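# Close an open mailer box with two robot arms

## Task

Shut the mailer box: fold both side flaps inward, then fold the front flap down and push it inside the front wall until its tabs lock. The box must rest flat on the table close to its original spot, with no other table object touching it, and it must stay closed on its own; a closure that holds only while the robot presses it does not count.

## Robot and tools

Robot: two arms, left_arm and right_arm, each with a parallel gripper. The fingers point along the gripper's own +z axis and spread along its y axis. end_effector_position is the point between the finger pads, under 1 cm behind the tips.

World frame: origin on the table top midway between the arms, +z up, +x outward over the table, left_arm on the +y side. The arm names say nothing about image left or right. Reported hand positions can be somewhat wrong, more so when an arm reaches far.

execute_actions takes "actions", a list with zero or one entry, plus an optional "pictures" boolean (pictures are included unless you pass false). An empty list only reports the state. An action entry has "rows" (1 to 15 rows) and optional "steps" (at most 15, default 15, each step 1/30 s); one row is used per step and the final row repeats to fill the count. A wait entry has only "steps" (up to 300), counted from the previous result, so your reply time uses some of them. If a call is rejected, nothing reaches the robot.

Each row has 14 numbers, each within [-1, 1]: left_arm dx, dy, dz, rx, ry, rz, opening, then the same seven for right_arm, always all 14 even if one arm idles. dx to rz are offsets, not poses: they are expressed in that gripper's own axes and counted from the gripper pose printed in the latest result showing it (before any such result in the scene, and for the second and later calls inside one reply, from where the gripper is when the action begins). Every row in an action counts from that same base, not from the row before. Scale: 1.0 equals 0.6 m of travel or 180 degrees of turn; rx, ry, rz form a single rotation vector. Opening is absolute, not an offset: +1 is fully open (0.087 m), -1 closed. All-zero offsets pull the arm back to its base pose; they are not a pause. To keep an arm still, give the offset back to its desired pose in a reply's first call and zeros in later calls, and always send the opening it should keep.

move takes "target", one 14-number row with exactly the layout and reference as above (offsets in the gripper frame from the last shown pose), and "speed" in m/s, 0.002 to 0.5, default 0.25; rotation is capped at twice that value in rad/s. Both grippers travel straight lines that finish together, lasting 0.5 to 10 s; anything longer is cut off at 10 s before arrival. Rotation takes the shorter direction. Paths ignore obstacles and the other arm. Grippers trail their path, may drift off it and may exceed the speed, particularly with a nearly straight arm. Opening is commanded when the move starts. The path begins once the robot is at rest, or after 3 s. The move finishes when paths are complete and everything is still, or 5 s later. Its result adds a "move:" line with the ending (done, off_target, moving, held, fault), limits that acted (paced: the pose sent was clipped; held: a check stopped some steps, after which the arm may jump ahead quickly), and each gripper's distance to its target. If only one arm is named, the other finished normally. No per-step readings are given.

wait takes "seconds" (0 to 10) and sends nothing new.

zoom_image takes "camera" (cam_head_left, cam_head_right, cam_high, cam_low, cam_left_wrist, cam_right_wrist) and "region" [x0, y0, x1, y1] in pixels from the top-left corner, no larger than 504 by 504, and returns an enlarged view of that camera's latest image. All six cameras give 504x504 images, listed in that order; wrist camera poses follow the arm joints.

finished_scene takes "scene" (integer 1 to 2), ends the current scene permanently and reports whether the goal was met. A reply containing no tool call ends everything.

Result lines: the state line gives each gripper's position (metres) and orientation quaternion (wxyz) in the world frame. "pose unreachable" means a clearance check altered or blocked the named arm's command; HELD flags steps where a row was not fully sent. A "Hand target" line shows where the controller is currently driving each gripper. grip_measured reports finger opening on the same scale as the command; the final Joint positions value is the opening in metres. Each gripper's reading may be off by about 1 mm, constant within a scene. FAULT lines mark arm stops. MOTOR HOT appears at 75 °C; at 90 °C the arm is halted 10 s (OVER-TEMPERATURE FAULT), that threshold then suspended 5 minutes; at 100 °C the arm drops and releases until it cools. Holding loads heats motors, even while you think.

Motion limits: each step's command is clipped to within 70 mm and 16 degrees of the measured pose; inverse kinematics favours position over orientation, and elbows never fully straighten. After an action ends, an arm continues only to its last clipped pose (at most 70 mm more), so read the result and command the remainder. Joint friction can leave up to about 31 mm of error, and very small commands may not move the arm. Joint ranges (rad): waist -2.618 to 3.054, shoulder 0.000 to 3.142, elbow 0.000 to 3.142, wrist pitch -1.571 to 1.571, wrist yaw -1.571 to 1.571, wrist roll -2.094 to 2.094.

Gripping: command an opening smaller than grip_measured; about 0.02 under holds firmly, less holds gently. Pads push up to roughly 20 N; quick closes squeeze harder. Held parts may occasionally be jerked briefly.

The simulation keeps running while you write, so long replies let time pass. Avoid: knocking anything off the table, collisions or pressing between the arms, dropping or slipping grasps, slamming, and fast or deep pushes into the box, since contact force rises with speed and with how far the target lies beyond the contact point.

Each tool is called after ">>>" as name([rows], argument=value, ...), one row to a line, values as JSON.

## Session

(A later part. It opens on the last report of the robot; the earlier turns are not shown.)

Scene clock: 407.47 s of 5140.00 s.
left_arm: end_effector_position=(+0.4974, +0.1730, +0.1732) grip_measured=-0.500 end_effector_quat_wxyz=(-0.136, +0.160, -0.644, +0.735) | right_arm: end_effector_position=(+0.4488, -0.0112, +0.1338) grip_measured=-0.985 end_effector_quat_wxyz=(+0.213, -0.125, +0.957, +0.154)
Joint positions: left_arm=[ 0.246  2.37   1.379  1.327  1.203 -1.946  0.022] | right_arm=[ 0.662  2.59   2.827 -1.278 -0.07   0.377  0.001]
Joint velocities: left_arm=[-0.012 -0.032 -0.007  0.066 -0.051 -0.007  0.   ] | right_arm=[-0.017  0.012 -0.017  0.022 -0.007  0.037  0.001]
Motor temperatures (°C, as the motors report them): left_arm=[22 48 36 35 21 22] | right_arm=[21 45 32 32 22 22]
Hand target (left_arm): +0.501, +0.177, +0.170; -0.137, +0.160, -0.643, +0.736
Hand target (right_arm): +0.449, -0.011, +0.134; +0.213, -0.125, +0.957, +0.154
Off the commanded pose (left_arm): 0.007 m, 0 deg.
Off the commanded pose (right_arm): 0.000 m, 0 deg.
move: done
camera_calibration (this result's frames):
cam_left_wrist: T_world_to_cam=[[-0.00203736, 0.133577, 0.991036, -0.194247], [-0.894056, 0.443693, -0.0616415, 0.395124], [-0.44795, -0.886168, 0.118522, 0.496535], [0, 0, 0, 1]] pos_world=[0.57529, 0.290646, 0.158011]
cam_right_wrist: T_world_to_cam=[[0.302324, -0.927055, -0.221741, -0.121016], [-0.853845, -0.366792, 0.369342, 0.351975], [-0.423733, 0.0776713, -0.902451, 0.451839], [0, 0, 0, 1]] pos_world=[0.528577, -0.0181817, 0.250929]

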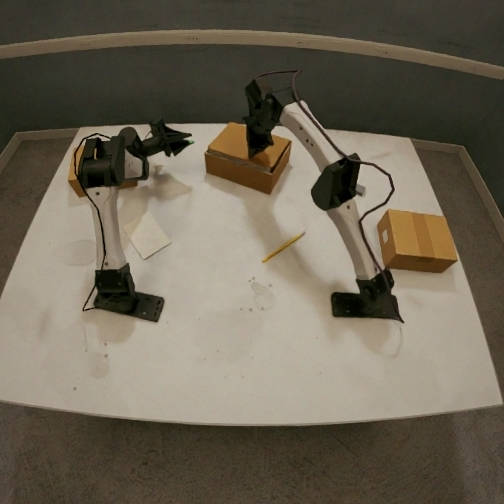

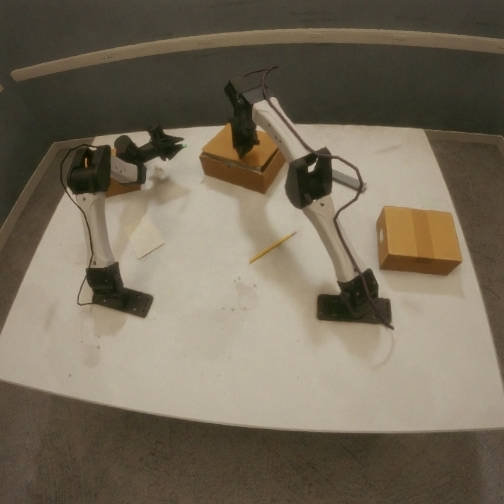

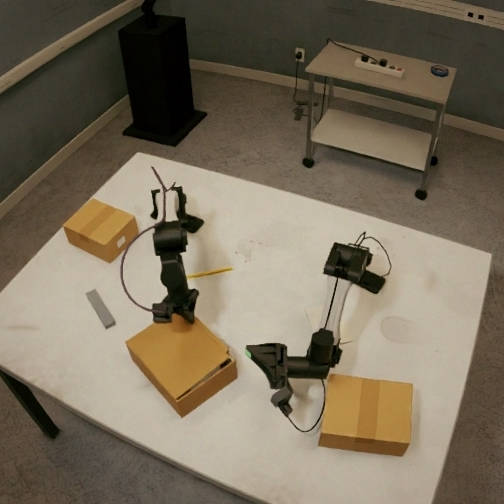

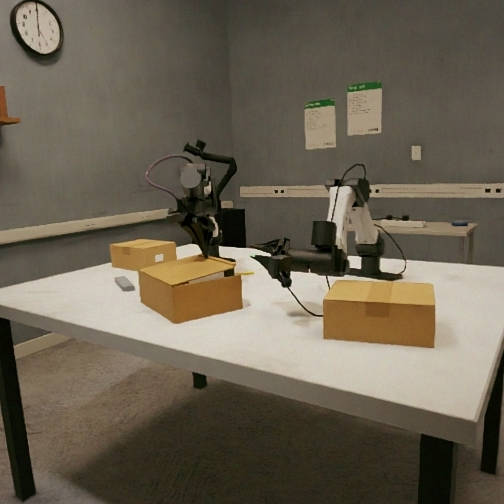

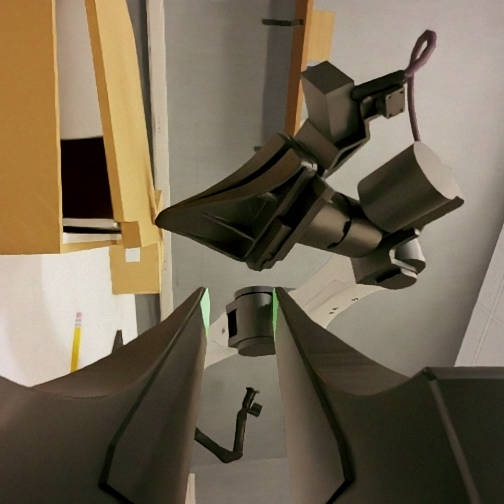

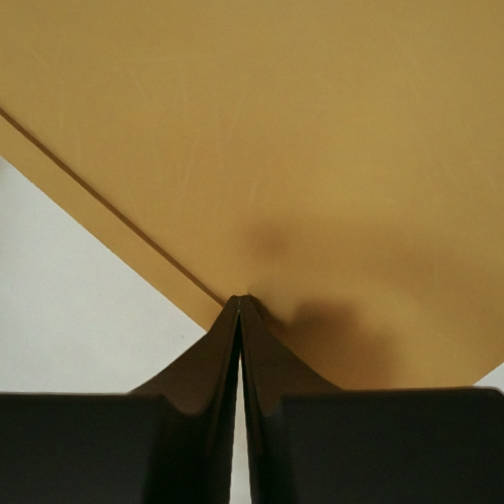

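>>> move(target=[0,0.09,0,-0.04,0,0,-0.5, 0,0,0,0,0,0,-1], speed=0.1)

Scene clock: 410.73 s of 5140.00 s.
left_arm: end_effector_position=(+0.5030, +0.1721, +0.1339) grip_measured=-0.500 end_effector_quat_wxyz=(+0.150, -0.153, +0.683, -0.698) | right_arm: end_effector_position=(+0.4488, -0.0112, +0.1338) grip_measured=-0.985 end_effector_quat_wxyz=(+0.213, -0.125, +0.957, +0.154)
Joint positions: left_arm=[ 0.246  2.37   1.379  1.051  1.215 -1.636  0.022] | right_arm=[ 0.662  2.59   2.827 -1.278 -0.07   0.377  0.001]
Joint velocities: left_arm=[-0.002 -0.017 -0.002 -0.051 -0.037  0.11   0.   ] | right_arm=[-0.007 -0.007  0.002  0.007 -0.037 -0.007 -0.   ]
Motor temperatures (°C, as the motors report them): left_arm=[22 48 36 35 21 22] | right_arm=[21 46 32 32 22 22]
Hand target (left_arm): +0.496, +0.166, +0.121; +0.125, -0.168, +0.688, -0.695
Hand target (right_arm): +0.449, -0.011, +0.134; +0.213, -0.125, +0.957, +0.154
Off the commanded pose (left_arm): 0.017 m, 3 deg.
Off the commanded pose (right_arm): 0.000 m, 0 deg.
move: off_target (left_arm)
camera_calibration (this result's frames):
cam_left_wrist: T_world_to_cam=[[-0.00905073, 0.0232311, 0.999689, -0.133858], [-0.897912, 0.439792, -0.0183493, 0.394853], [-0.440082, -0.897799, 0.0168791, 0.514543], [0, 0, 0, 1]] pos_world=[0.579773, 0.291412, 0.132376]
cam_right_wrist: T_world_to_cam=[[0.302324, -0.927055, -0.221741, -0.121016], [-0.853845, -0.366792, 0.369342, 0.351975], [-0.423733, 0.0776713, -0.902451, 0.451839], [0, 0, 0, 1]] pos_world=[0.528577, -0.0181817, 0.250929]

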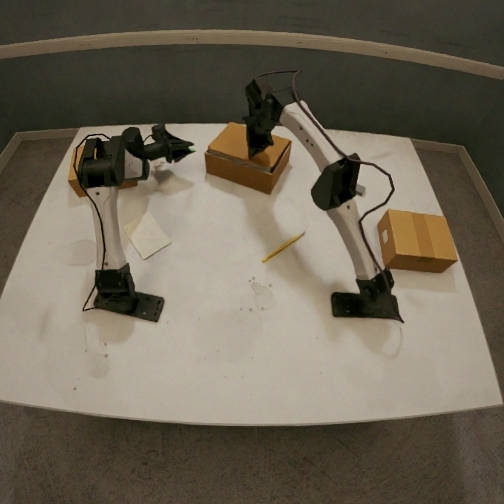

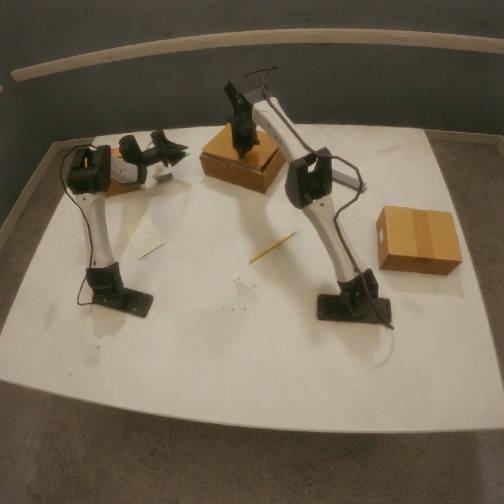

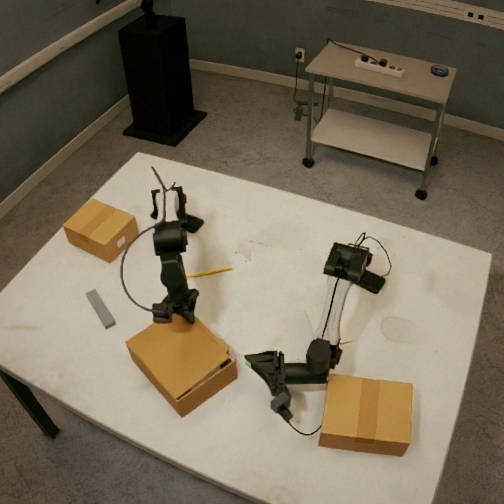

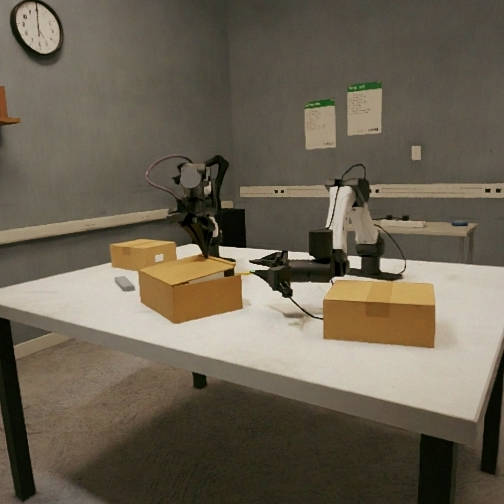

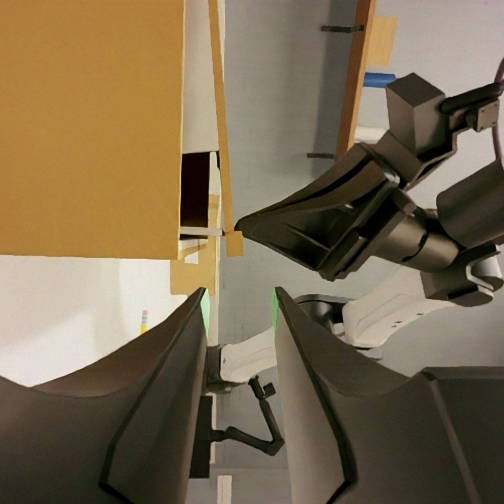

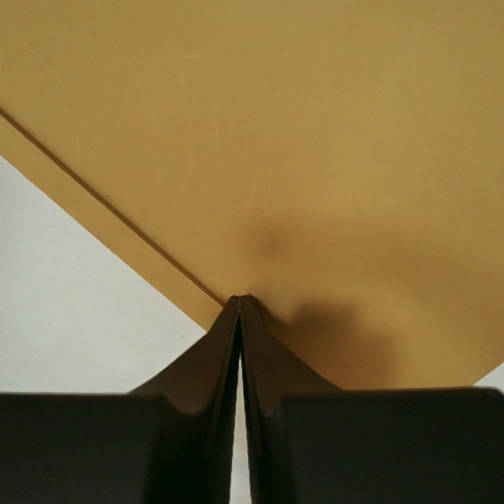

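Good alignment. Advance.

>>> move(target=[0,0,0.11,0,0,0,-0.5, 0,0,0,0,0,0,-1], speed=0.05)

Scene clock: 413.63 s of 5140.00 s.
left_arm: end_effector_position=(+0.5274, +0.1162, +0.1479) grip_measured=-0.500 end_effector_quat_wxyz=(+0.163, -0.140, +0.677, -0.704) | right_arm: end_effector_position=(+0.4489, -0.0113, +0.1338) grip_measured=-0.985 end_effector_quat_wxyz=(+0.214, -0.125, +0.957, +0.154)
Joint positions: left_arm=[ 0.128  2.417  1.52   0.993  1.097 -1.632  0.022] | right_arm=[ 0.662  2.59   2.827 -1.278 -0.07   0.377  0.001]
Joint velocities: left_arm=[ 0.002  0.002 -0.022 -0.007  0.022 -0.037 -0.   ] | right_arm=[ 0.007 -0.002 -0.007  0.095  0.022  0.007 -0.001]
Motor temperatures (°C, as the motors report them): left_arm=[22 49 36 35 21 22] | right_arm=[21 46 32 32 22 22]
Hand target (left_arm): +0.531, +0.113, +0.136; +0.150, -0.153, +0.681, -0.700
Hand target (right_arm): +0.449, -0.011, +0.134; +0.213, -0.125, +0.957, +0.154
Off the commanded pose (left_arm): 0.014 m, 2 deg.
Off the commanded pose (right_arm): 0.000 m, 0 deg.
move: off_target (left_arm)
camera_calibration (this result's frames):
cam_left_wrist: T_world_to_cam=[[-0.0487919, 0.0299376, 0.99836, -0.125938], [-0.896493, 0.439377, -0.0569889, 0.446692], [-0.440362, -0.897804, 0.00540082, 0.476666], [0, 0, 0, 1]] pos_world=[0.604217, 0.235457, 0.148614]
cam_right_wrist: T_world_to_cam=[[0.302188, -0.927173, -0.221434, -0.121059], [-0.853986, -0.366528, 0.369278, 0.352071], [-0.423546, 0.0775104, -0.902552, 0.451781], [0, 0, 0, 1]] pos_world=[0.528597, -0.0182166, 0.250937]

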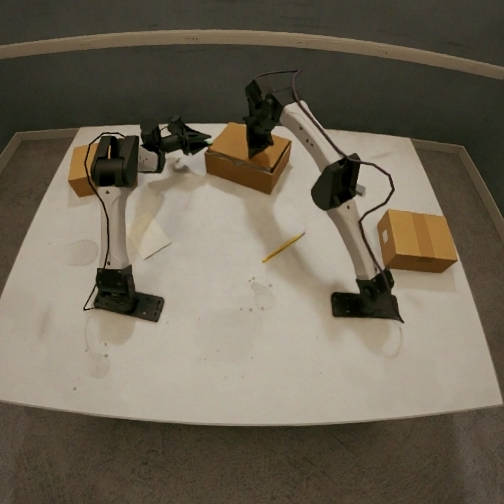

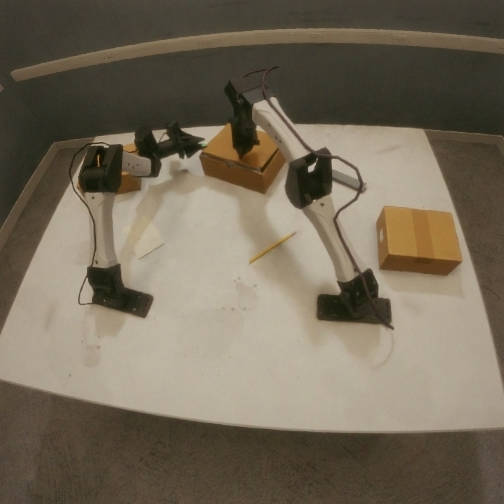

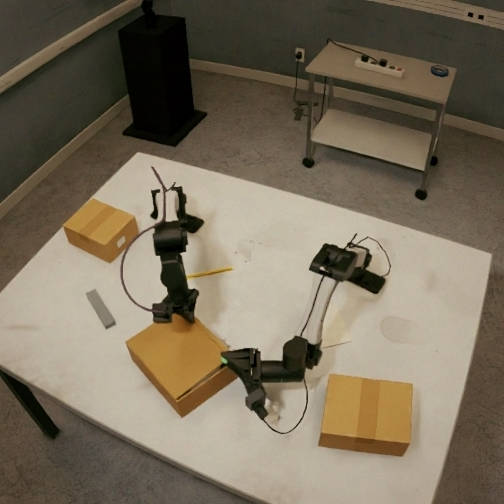

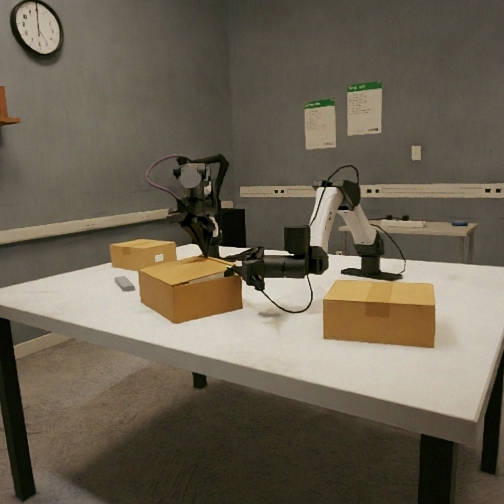

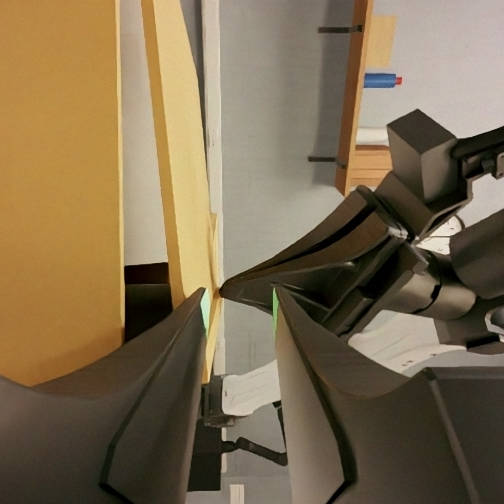

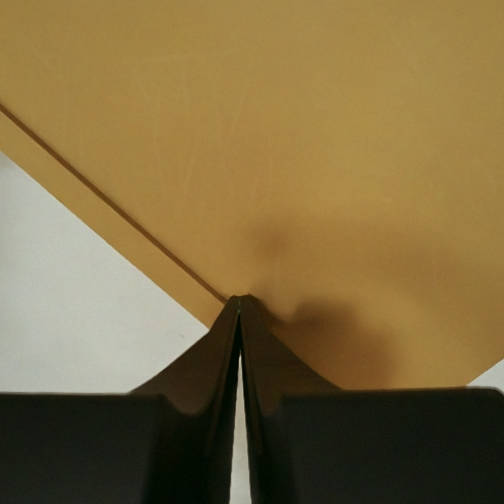

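>>> move(target=[0.01,0.06,-0.04,0,0,0,-0.5, 0,0,0,0,0,0,-1], speed=0.05)

>>> move(target=[0.01,0.02,0.07,0,0,0,-0.5, 0,0,0,0,0,0,-1], speed=0.04)

Scene clock: 416.53 s of 5140.00 s.
left_arm: end_effector_position=(+0.5162, +0.1286, +0.1296) grip_measured=-0.500 end_effector_quat_wxyz=(+0.178, -0.124, +0.674, -0.707) | right_arm: end_effector_position=(+0.4489, -0.0113, +0.1338) grip_measured=-0.985 end_effector_quat_wxyz=(+0.214, -0.125, +0.957, +0.154)
Joint positions: left_arm=[ 0.153  2.445  1.454  1.134  1.124 -1.635  0.022] | right_arm=[ 0.662  2.59   2.827 -1.278 -0.07   0.377  0.001]
Joint velocities: left_arm=[ 0.002 -0.007 -0.012 -0.037  0.037 -0.022 -0.001] | right_arm=[-0.037 -0.007  0.012 -0.037  0.066 -0.066 -0.001]
Motor temperatures (°C, as the motors report them): left_arm=[22 49 36 34 21 22] | right_arm=[21 47 32 32 22 22]
Hand target (left_arm): +0.512, +0.134, +0.111; +0.163, -0.140, +0.678, -0.703
Hand target (right_arm): +0.449, -0.011, +0.134; +0.214, -0.125, +0.957, +0.154
Off the commanded pose (left_arm): 0.020 m, 3 deg.
Off the commanded pose (right_arm): 0.000 m, 0 deg.
move: off_target (left_arm)
camera_calibration (this result's frames):
cam_left_wrist: T_world_to_cam=[[-0.0935891, 0.0294559, 0.995175, -0.0849656], [-0.892368, 0.440768, -0.096967, 0.432999], [-0.441497, -0.897138, -0.0149655, 0.486162], [0, 0, 0, 1]] pos_world=[0.593082, 0.247805, 0.133818]
cam_right_wrist: T_world_to_cam=[[0.302188, -0.927173, -0.221434, -0.121059], [-0.853986, -0.366528, 0.369278, 0.352071], [-0.423546, 0.0775104, -0.902552, 0.451781], [0, 0, 0, 1]] pos_world=[0.528597, -0.0182166, 0.250937]

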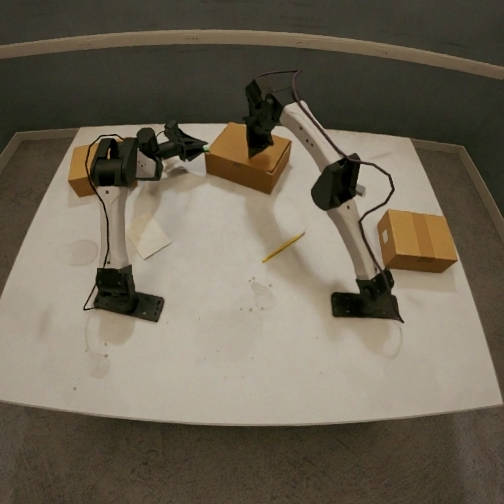

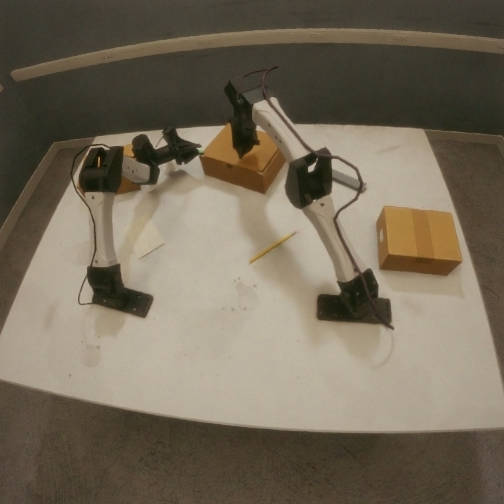

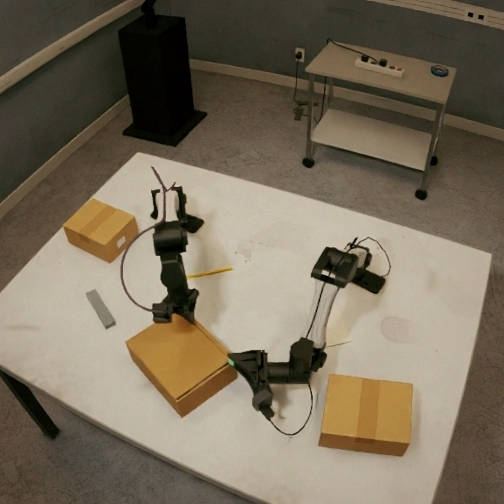

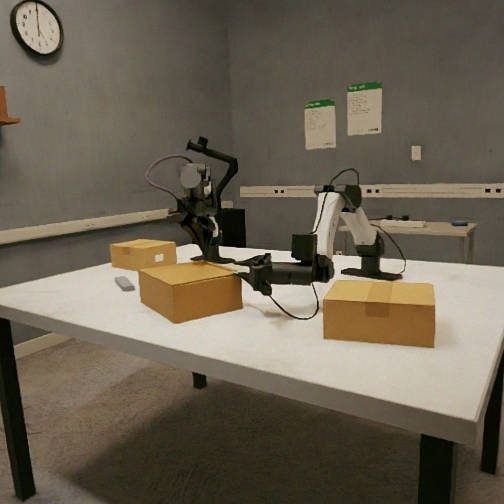

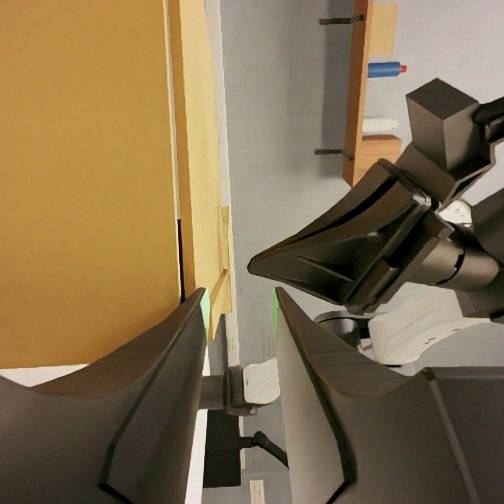

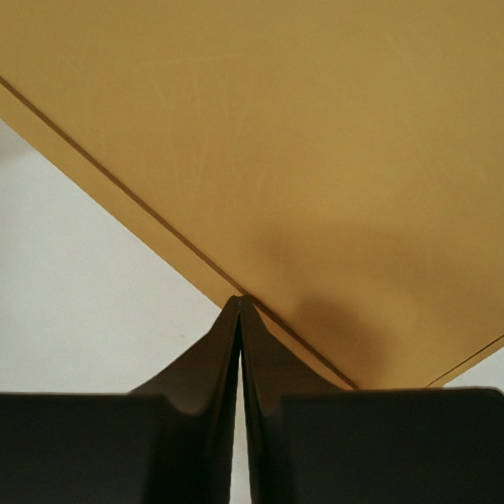

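Scene clock: 417.93 s of 5140.00 s.
left_arm: end_effector_position=(+0.5257, +0.0975, +0.1435) grip_measured=-0.500 end_effector_quat_wxyz=(+0.197, -0.104, +0.664, -0.713) | right_arm: end_effector_position=(+0.4489, -0.0113, +0.1338) grip_measured=-0.985 end_effector_quat_wxyz=(+0.214, -0.125, +0.957, +0.154)
Joint positions: left_arm=[ 0.09   2.464  1.526  1.134  1.059 -1.627  0.022] | right_arm=[ 0.662  2.59   2.827 -1.278 -0.07   0.377  0.001]
Joint velocities: left_arm=[-0.002  0.002 -0.002  0.125  0.081  0.022  0.   ] | right_arm=[-0.007  0.002  0.002 -0.022 -0.037  0.037  0.001]
Motor temperatures (°C, as the motors report them): left_arm=[22 49 36 34 21 22] | right_arm=[21 47 32 32 22 22]
Hand target (left_arm): +0.528, +0.088, +0.120; +0.178, -0.124, +0.673, -0.707
Hand target (right_arm): +0.449, -0.011, +0.134; +0.214, -0.125, +0.957, +0.154
Off the commanded pose (left_arm): 0.026 m, 3 deg.
Off the commanded pose (right_arm): 0.000 m, 0 deg.
move: off_target (left_arm)
camera_calibration (this result's frames):
cam_left_wrist: T_world_to_cam=[[-0.152136, 0.0396189, 0.987565, -0.0660898], [-0.885319, 0.438747, -0.153986, 0.461203], [-0.439392, -0.897737, -0.0316737, 0.463985], [0, 0, 0, 1]] pos_world=[0.602128, 0.216804, 0.150983]
cam_right_wrist: T_world_to_cam=[[0.302188, -0.927173, -0.221434, -0.121059], [-0.853986, -0.366528, 0.369278, 0.352071], [-0.423546, 0.0775104, -0.902552, 0.451781], [0, 0, 0, 1]] pos_world=[0.528597, -0.0182166, 0.250937]

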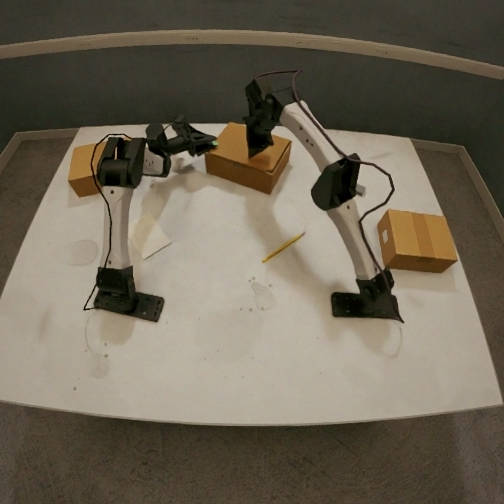

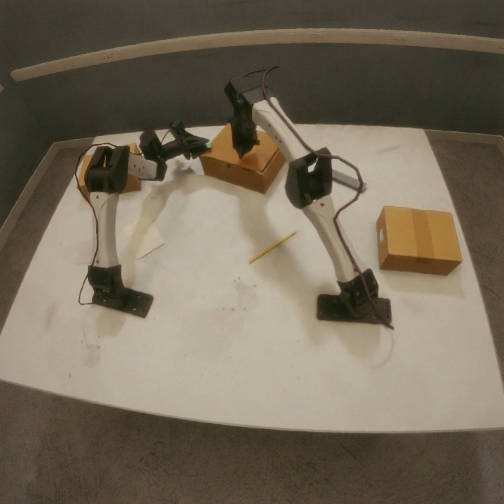

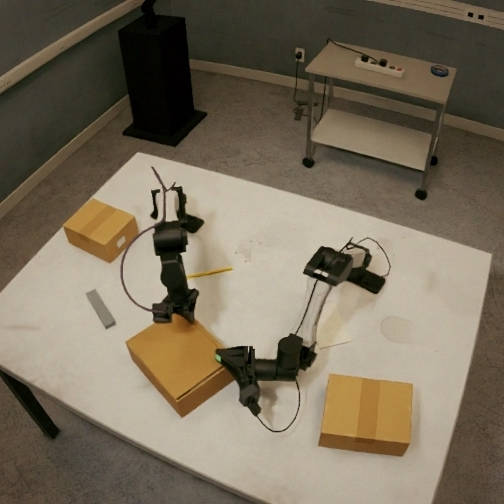

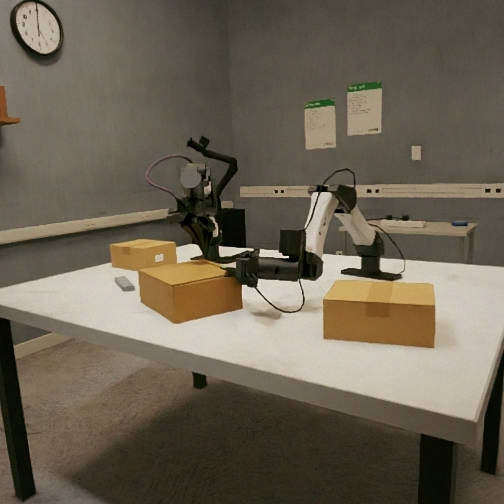

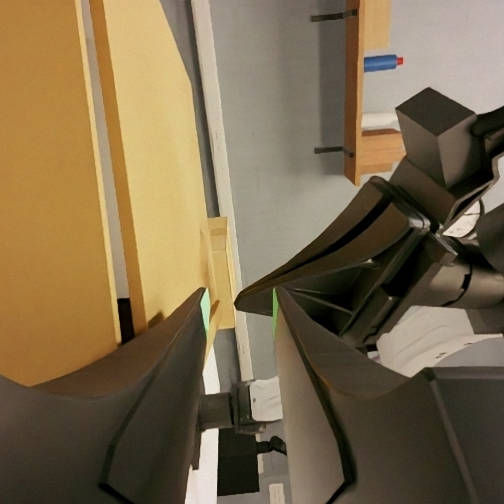

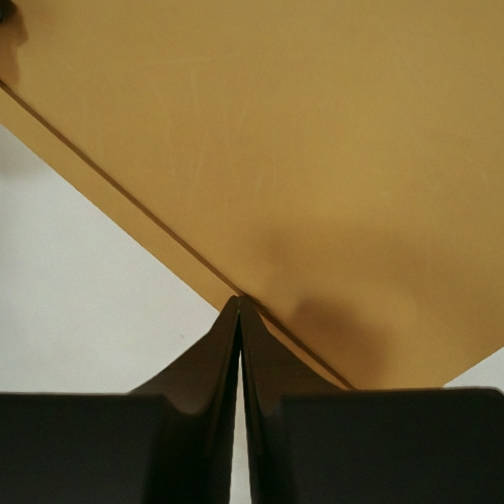

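>>> execute_actions(actions=[])

Scene clock: 425.23 s of 5140.00 s.
left_arm: end_effector_position=(+0.5257, +0.0975, +0.1435) grip_measured=-0.500 end_effector_quat_wxyz=(+0.197, -0.104, +0.664, -0.713) | right_arm: end_effector_position=(+0.4489, -0.0113, +0.1338) grip_measured=-0.985 end_effector_quat_wxyz=(+0.214, -0.125, +0.957, +0.154)
Joint positions: left_arm=[ 0.09   2.464  1.526  1.134  1.059 -1.627  0.022] | right_arm=[ 0.662  2.59   2.827 -1.278 -0.07   0.377  0.001]
Joint velocities: left_arm=[ 0.002 -0.007 -0.002  0.051  0.066  0.007  0.001] | right_arm=[-0.007 -0.002  0.007 -0.007  0.051 -0.095  0.001]
Motor temperatures (°C, as the motors report them): left_arm=[22 49 36 34 21 22] | right_arm=[21 48 32 32 22 22]
Hand target (left_arm): +0.528, +0.088, +0.120; +0.178, -0.124, +0.673, -0.707
Hand target (right_arm): +0.449, -0.011, +0.134; +0.214, -0.125, +0.957, +0.154
Off the commanded pose (left_arm): 0.026 m, 3 deg.
Off the commanded pose (right_arm): 0.000 m, 0 deg.
Steps of this call (steps 1 to 90: nothing new was sent; then 4.30 s passed at rest). Readings (end_effector_position):
1: left_arm (+0.5257, +0.0975, +0.1435) | right_arm (+0.4489, -0.0113, +0.1338)
2: left_arm (+0.5257, +0.0975, +0.1435) | right_arm (+0.4489, -0.0113, +0.1338)
4: left_arm (+0.5257, +0.0975, +0.1435) | right_arm (+0.4489, -0.0113, +0.1338)
8: left_arm (+0.5257, +0.0975, +0.1435) | right_arm (+0.4489, -0.0113, +0.1338)
90: the state above
camera_calibration (this result's frames):
cam_left_wrist: T_world_to_cam=[[-0.152136, 0.0396189, 0.987565, -0.0660898], [-0.885319, 0.438747, -0.153986, 0.461203], [-0.439392, -0.897737, -0.0316737, 0.463985], [0, 0, 0, 1]] pos_world=[0.602128, 0.216804, 0.150983]
cam_right_wrist: T_world_to_cam=[[0.302188, -0.927173, -0.221434, -0.121059], [-0.853986, -0.366528, 0.369278, 0.352071], [-0.423546, 0.0775104, -0.902552, 0.451781], [0, 0, 0, 1]] pos_world=[0.528597, -0.0182166, 0.250937]

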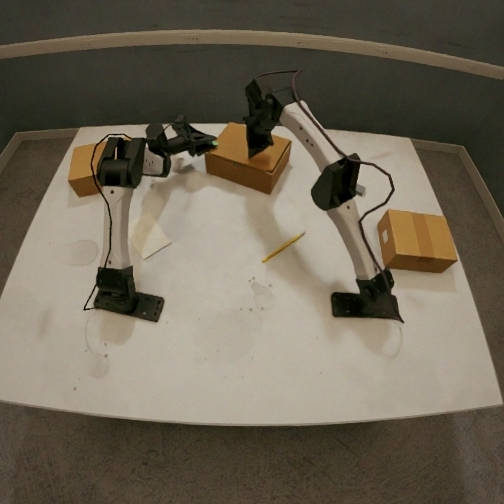

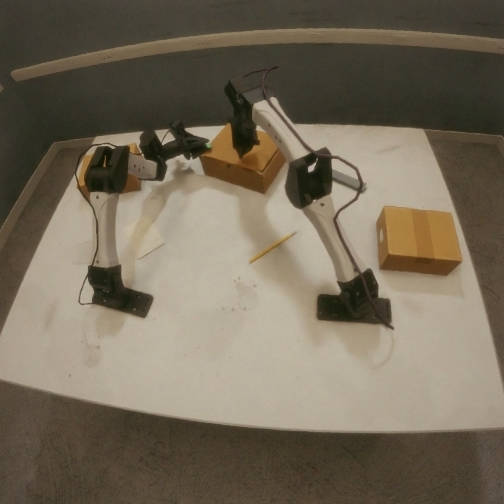

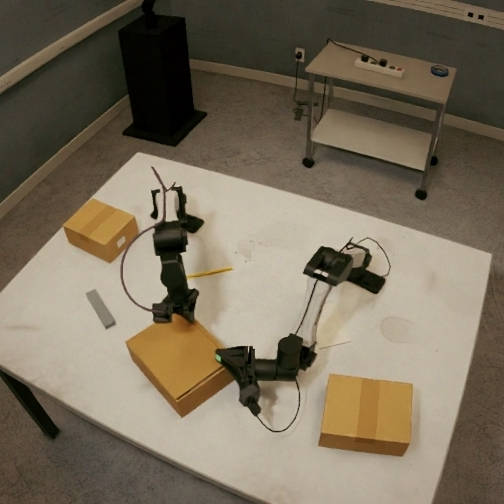

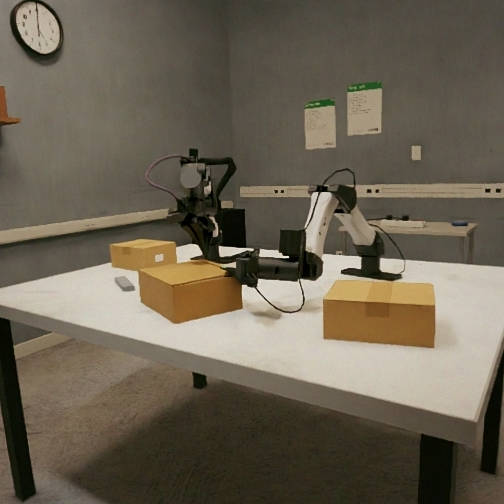

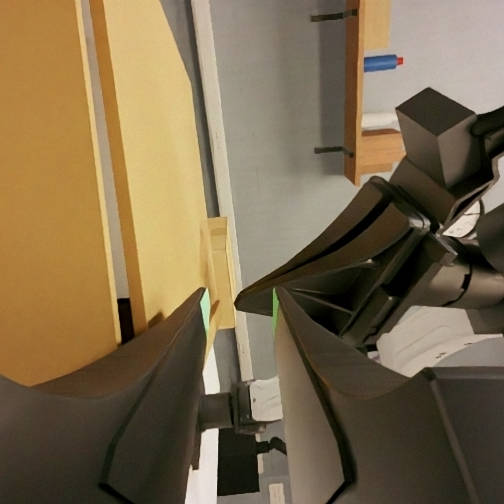

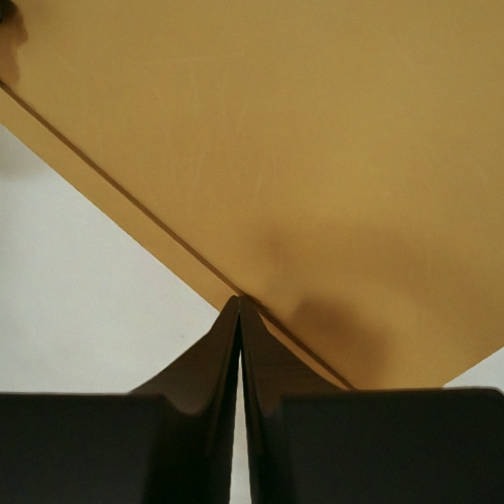

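>>> move(target=[0,-0.05,-0.15,0,0,0,-0.5, 0,0,-0.2,0,0,0,-1], speed=0.1)

>>> zoom_image(camera="cam_high", region=[90,250,290,430])

>>> zoom_image(camera="cam_head_right", region=[170,90,320,210])

Scene clock: 432.40 s of 5140.00 s.
left_arm: end_effector_position=(+0.4894, +0.1786, +0.1680) grip_measured=-0.500 end_effector_quat_wxyz=(+0.205, -0.098, +0.665, -0.711) | right_arm: end_effector_position=(+0.4045, -0.0484, +0.2203) grip_measured=-0.985 end_effector_quat_wxyz=(+0.219, -0.120, +0.956, +0.156)
Joint positions: left_arm=[ 0.262  2.316  1.329  1.271  1.224 -1.704  0.022] | right_arm=[ 0.653  2.387  2.827 -1.47  -0.071  0.377  0.001]
Joint velocities: left_arm=[ 0.012 -0.012 -0.002  0.007 -0.022 -0.037 -0.001] | right_arm=[-0.017 -0.012 -0.007 -0.051  0.022  0.022 -0.   ]
Motor temperatures (°C, as the motors report them): left_arm=[22 49 36 33 21 22] | right_arm=[21 49 32 31 22 22]
Hand target (left_arm): +0.485, +0.180, +0.164; +0.198, -0.104, +0.667, -0.711
Hand target (right_arm): +0.403, -0.053, +0.236; +0.231, -0.122, +0.951, +0.164
Off the commanded pose (left_arm): 0.006 m, 1 deg.
Off the commanded pose (right_arm): 0.017 m, 1 deg.
elbow stopped short (right arm): the move would have taken joint 3 (elbow) straighter than the controller allows; a more bent joint 3 avoids this.
After step 90, 2.57 s passed at rest.
move: off_target (right_arm)
camera_calibration (this result's frames):
cam_left_wrist: T_world_to_cam=[[-0.169702, 0.0307648, 0.985015, -0.0884393], [-0.884456, 0.4361, -0.165998, 0.399316], [-0.434672, -0.899372, -0.0467968, 0.522146], [0, 0, 0, 1]] pos_world=[0.56513, 0.298183, 0.177834]
cam_right_wrist: T_world_to_cam=[[0.295778, -0.928249, -0.225543, -0.119481], [-0.860337, -0.361463, 0.359395, 0.273569], [-0.415133, 0.0877418, -0.90552, 0.511662], [0, 0, 0, 1]] pos_world=[0.483109, -0.0569172, 0.338053]

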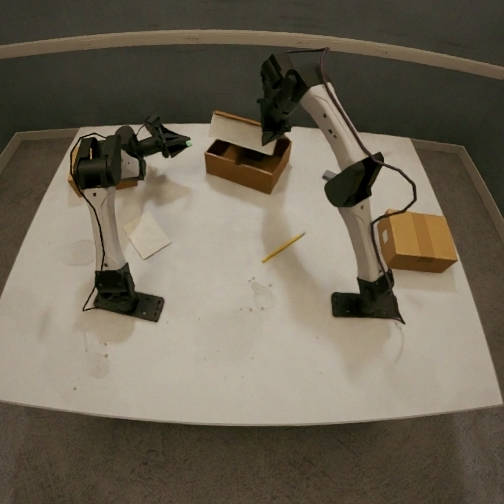

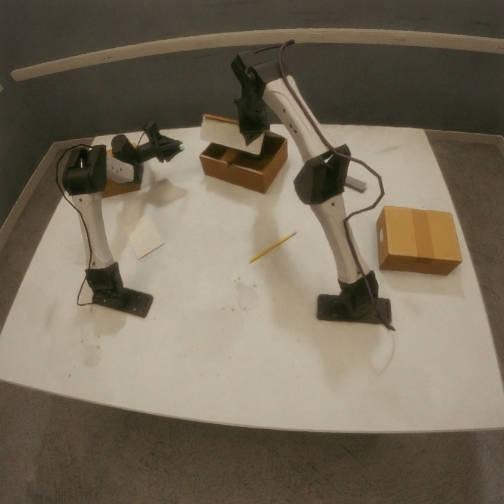

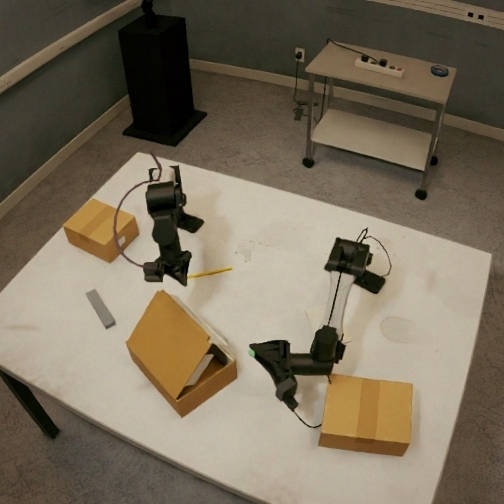

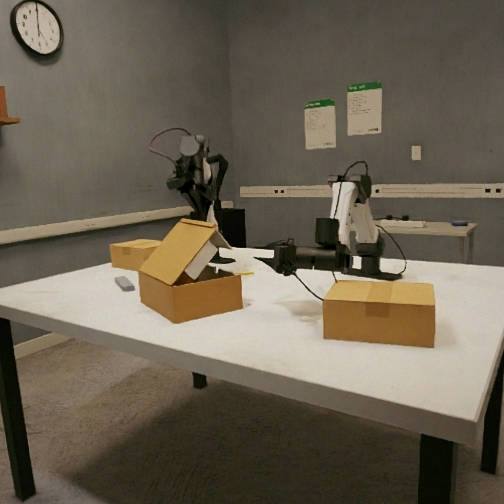

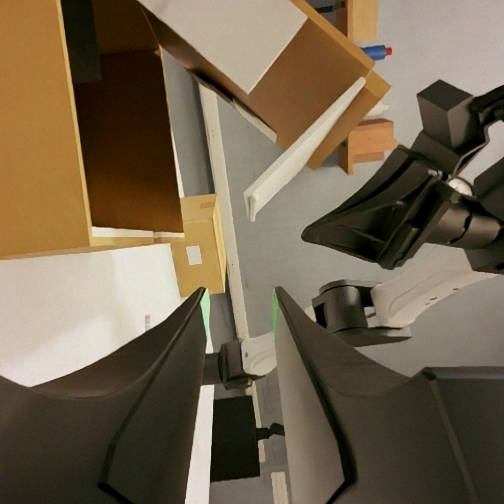

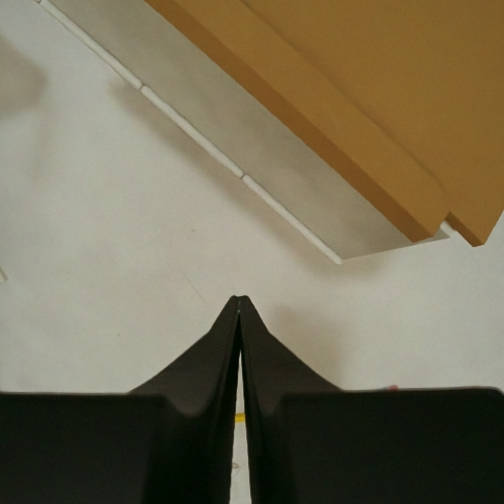

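Region (90, 250, 290, 430) of cam_high's 504x504 image, scaled by 2.520, with more detail than that image has; it fills the top 454 rows of this view, and the rest is white.

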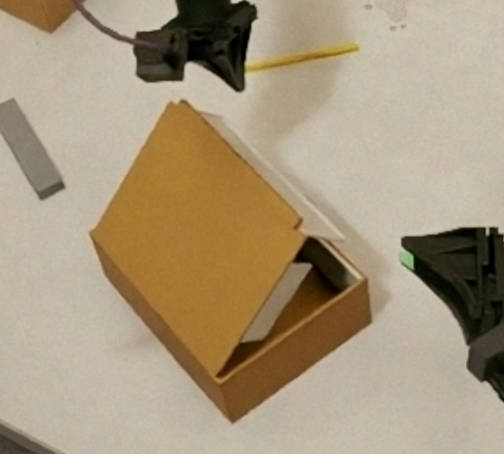

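Region (170, 90, 320, 210) of cam_head_right's 504x504 image, scaled by 3.360, with more detail than that image has; it fills the top 403 rows of this view, and the rest is white.

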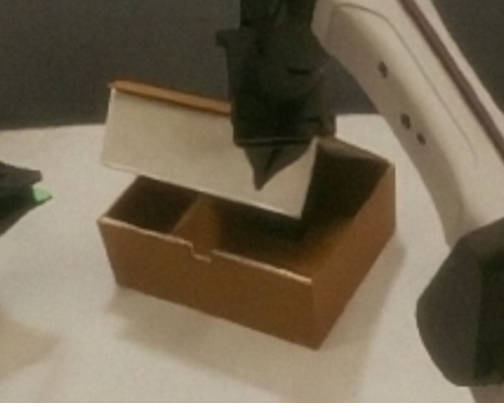

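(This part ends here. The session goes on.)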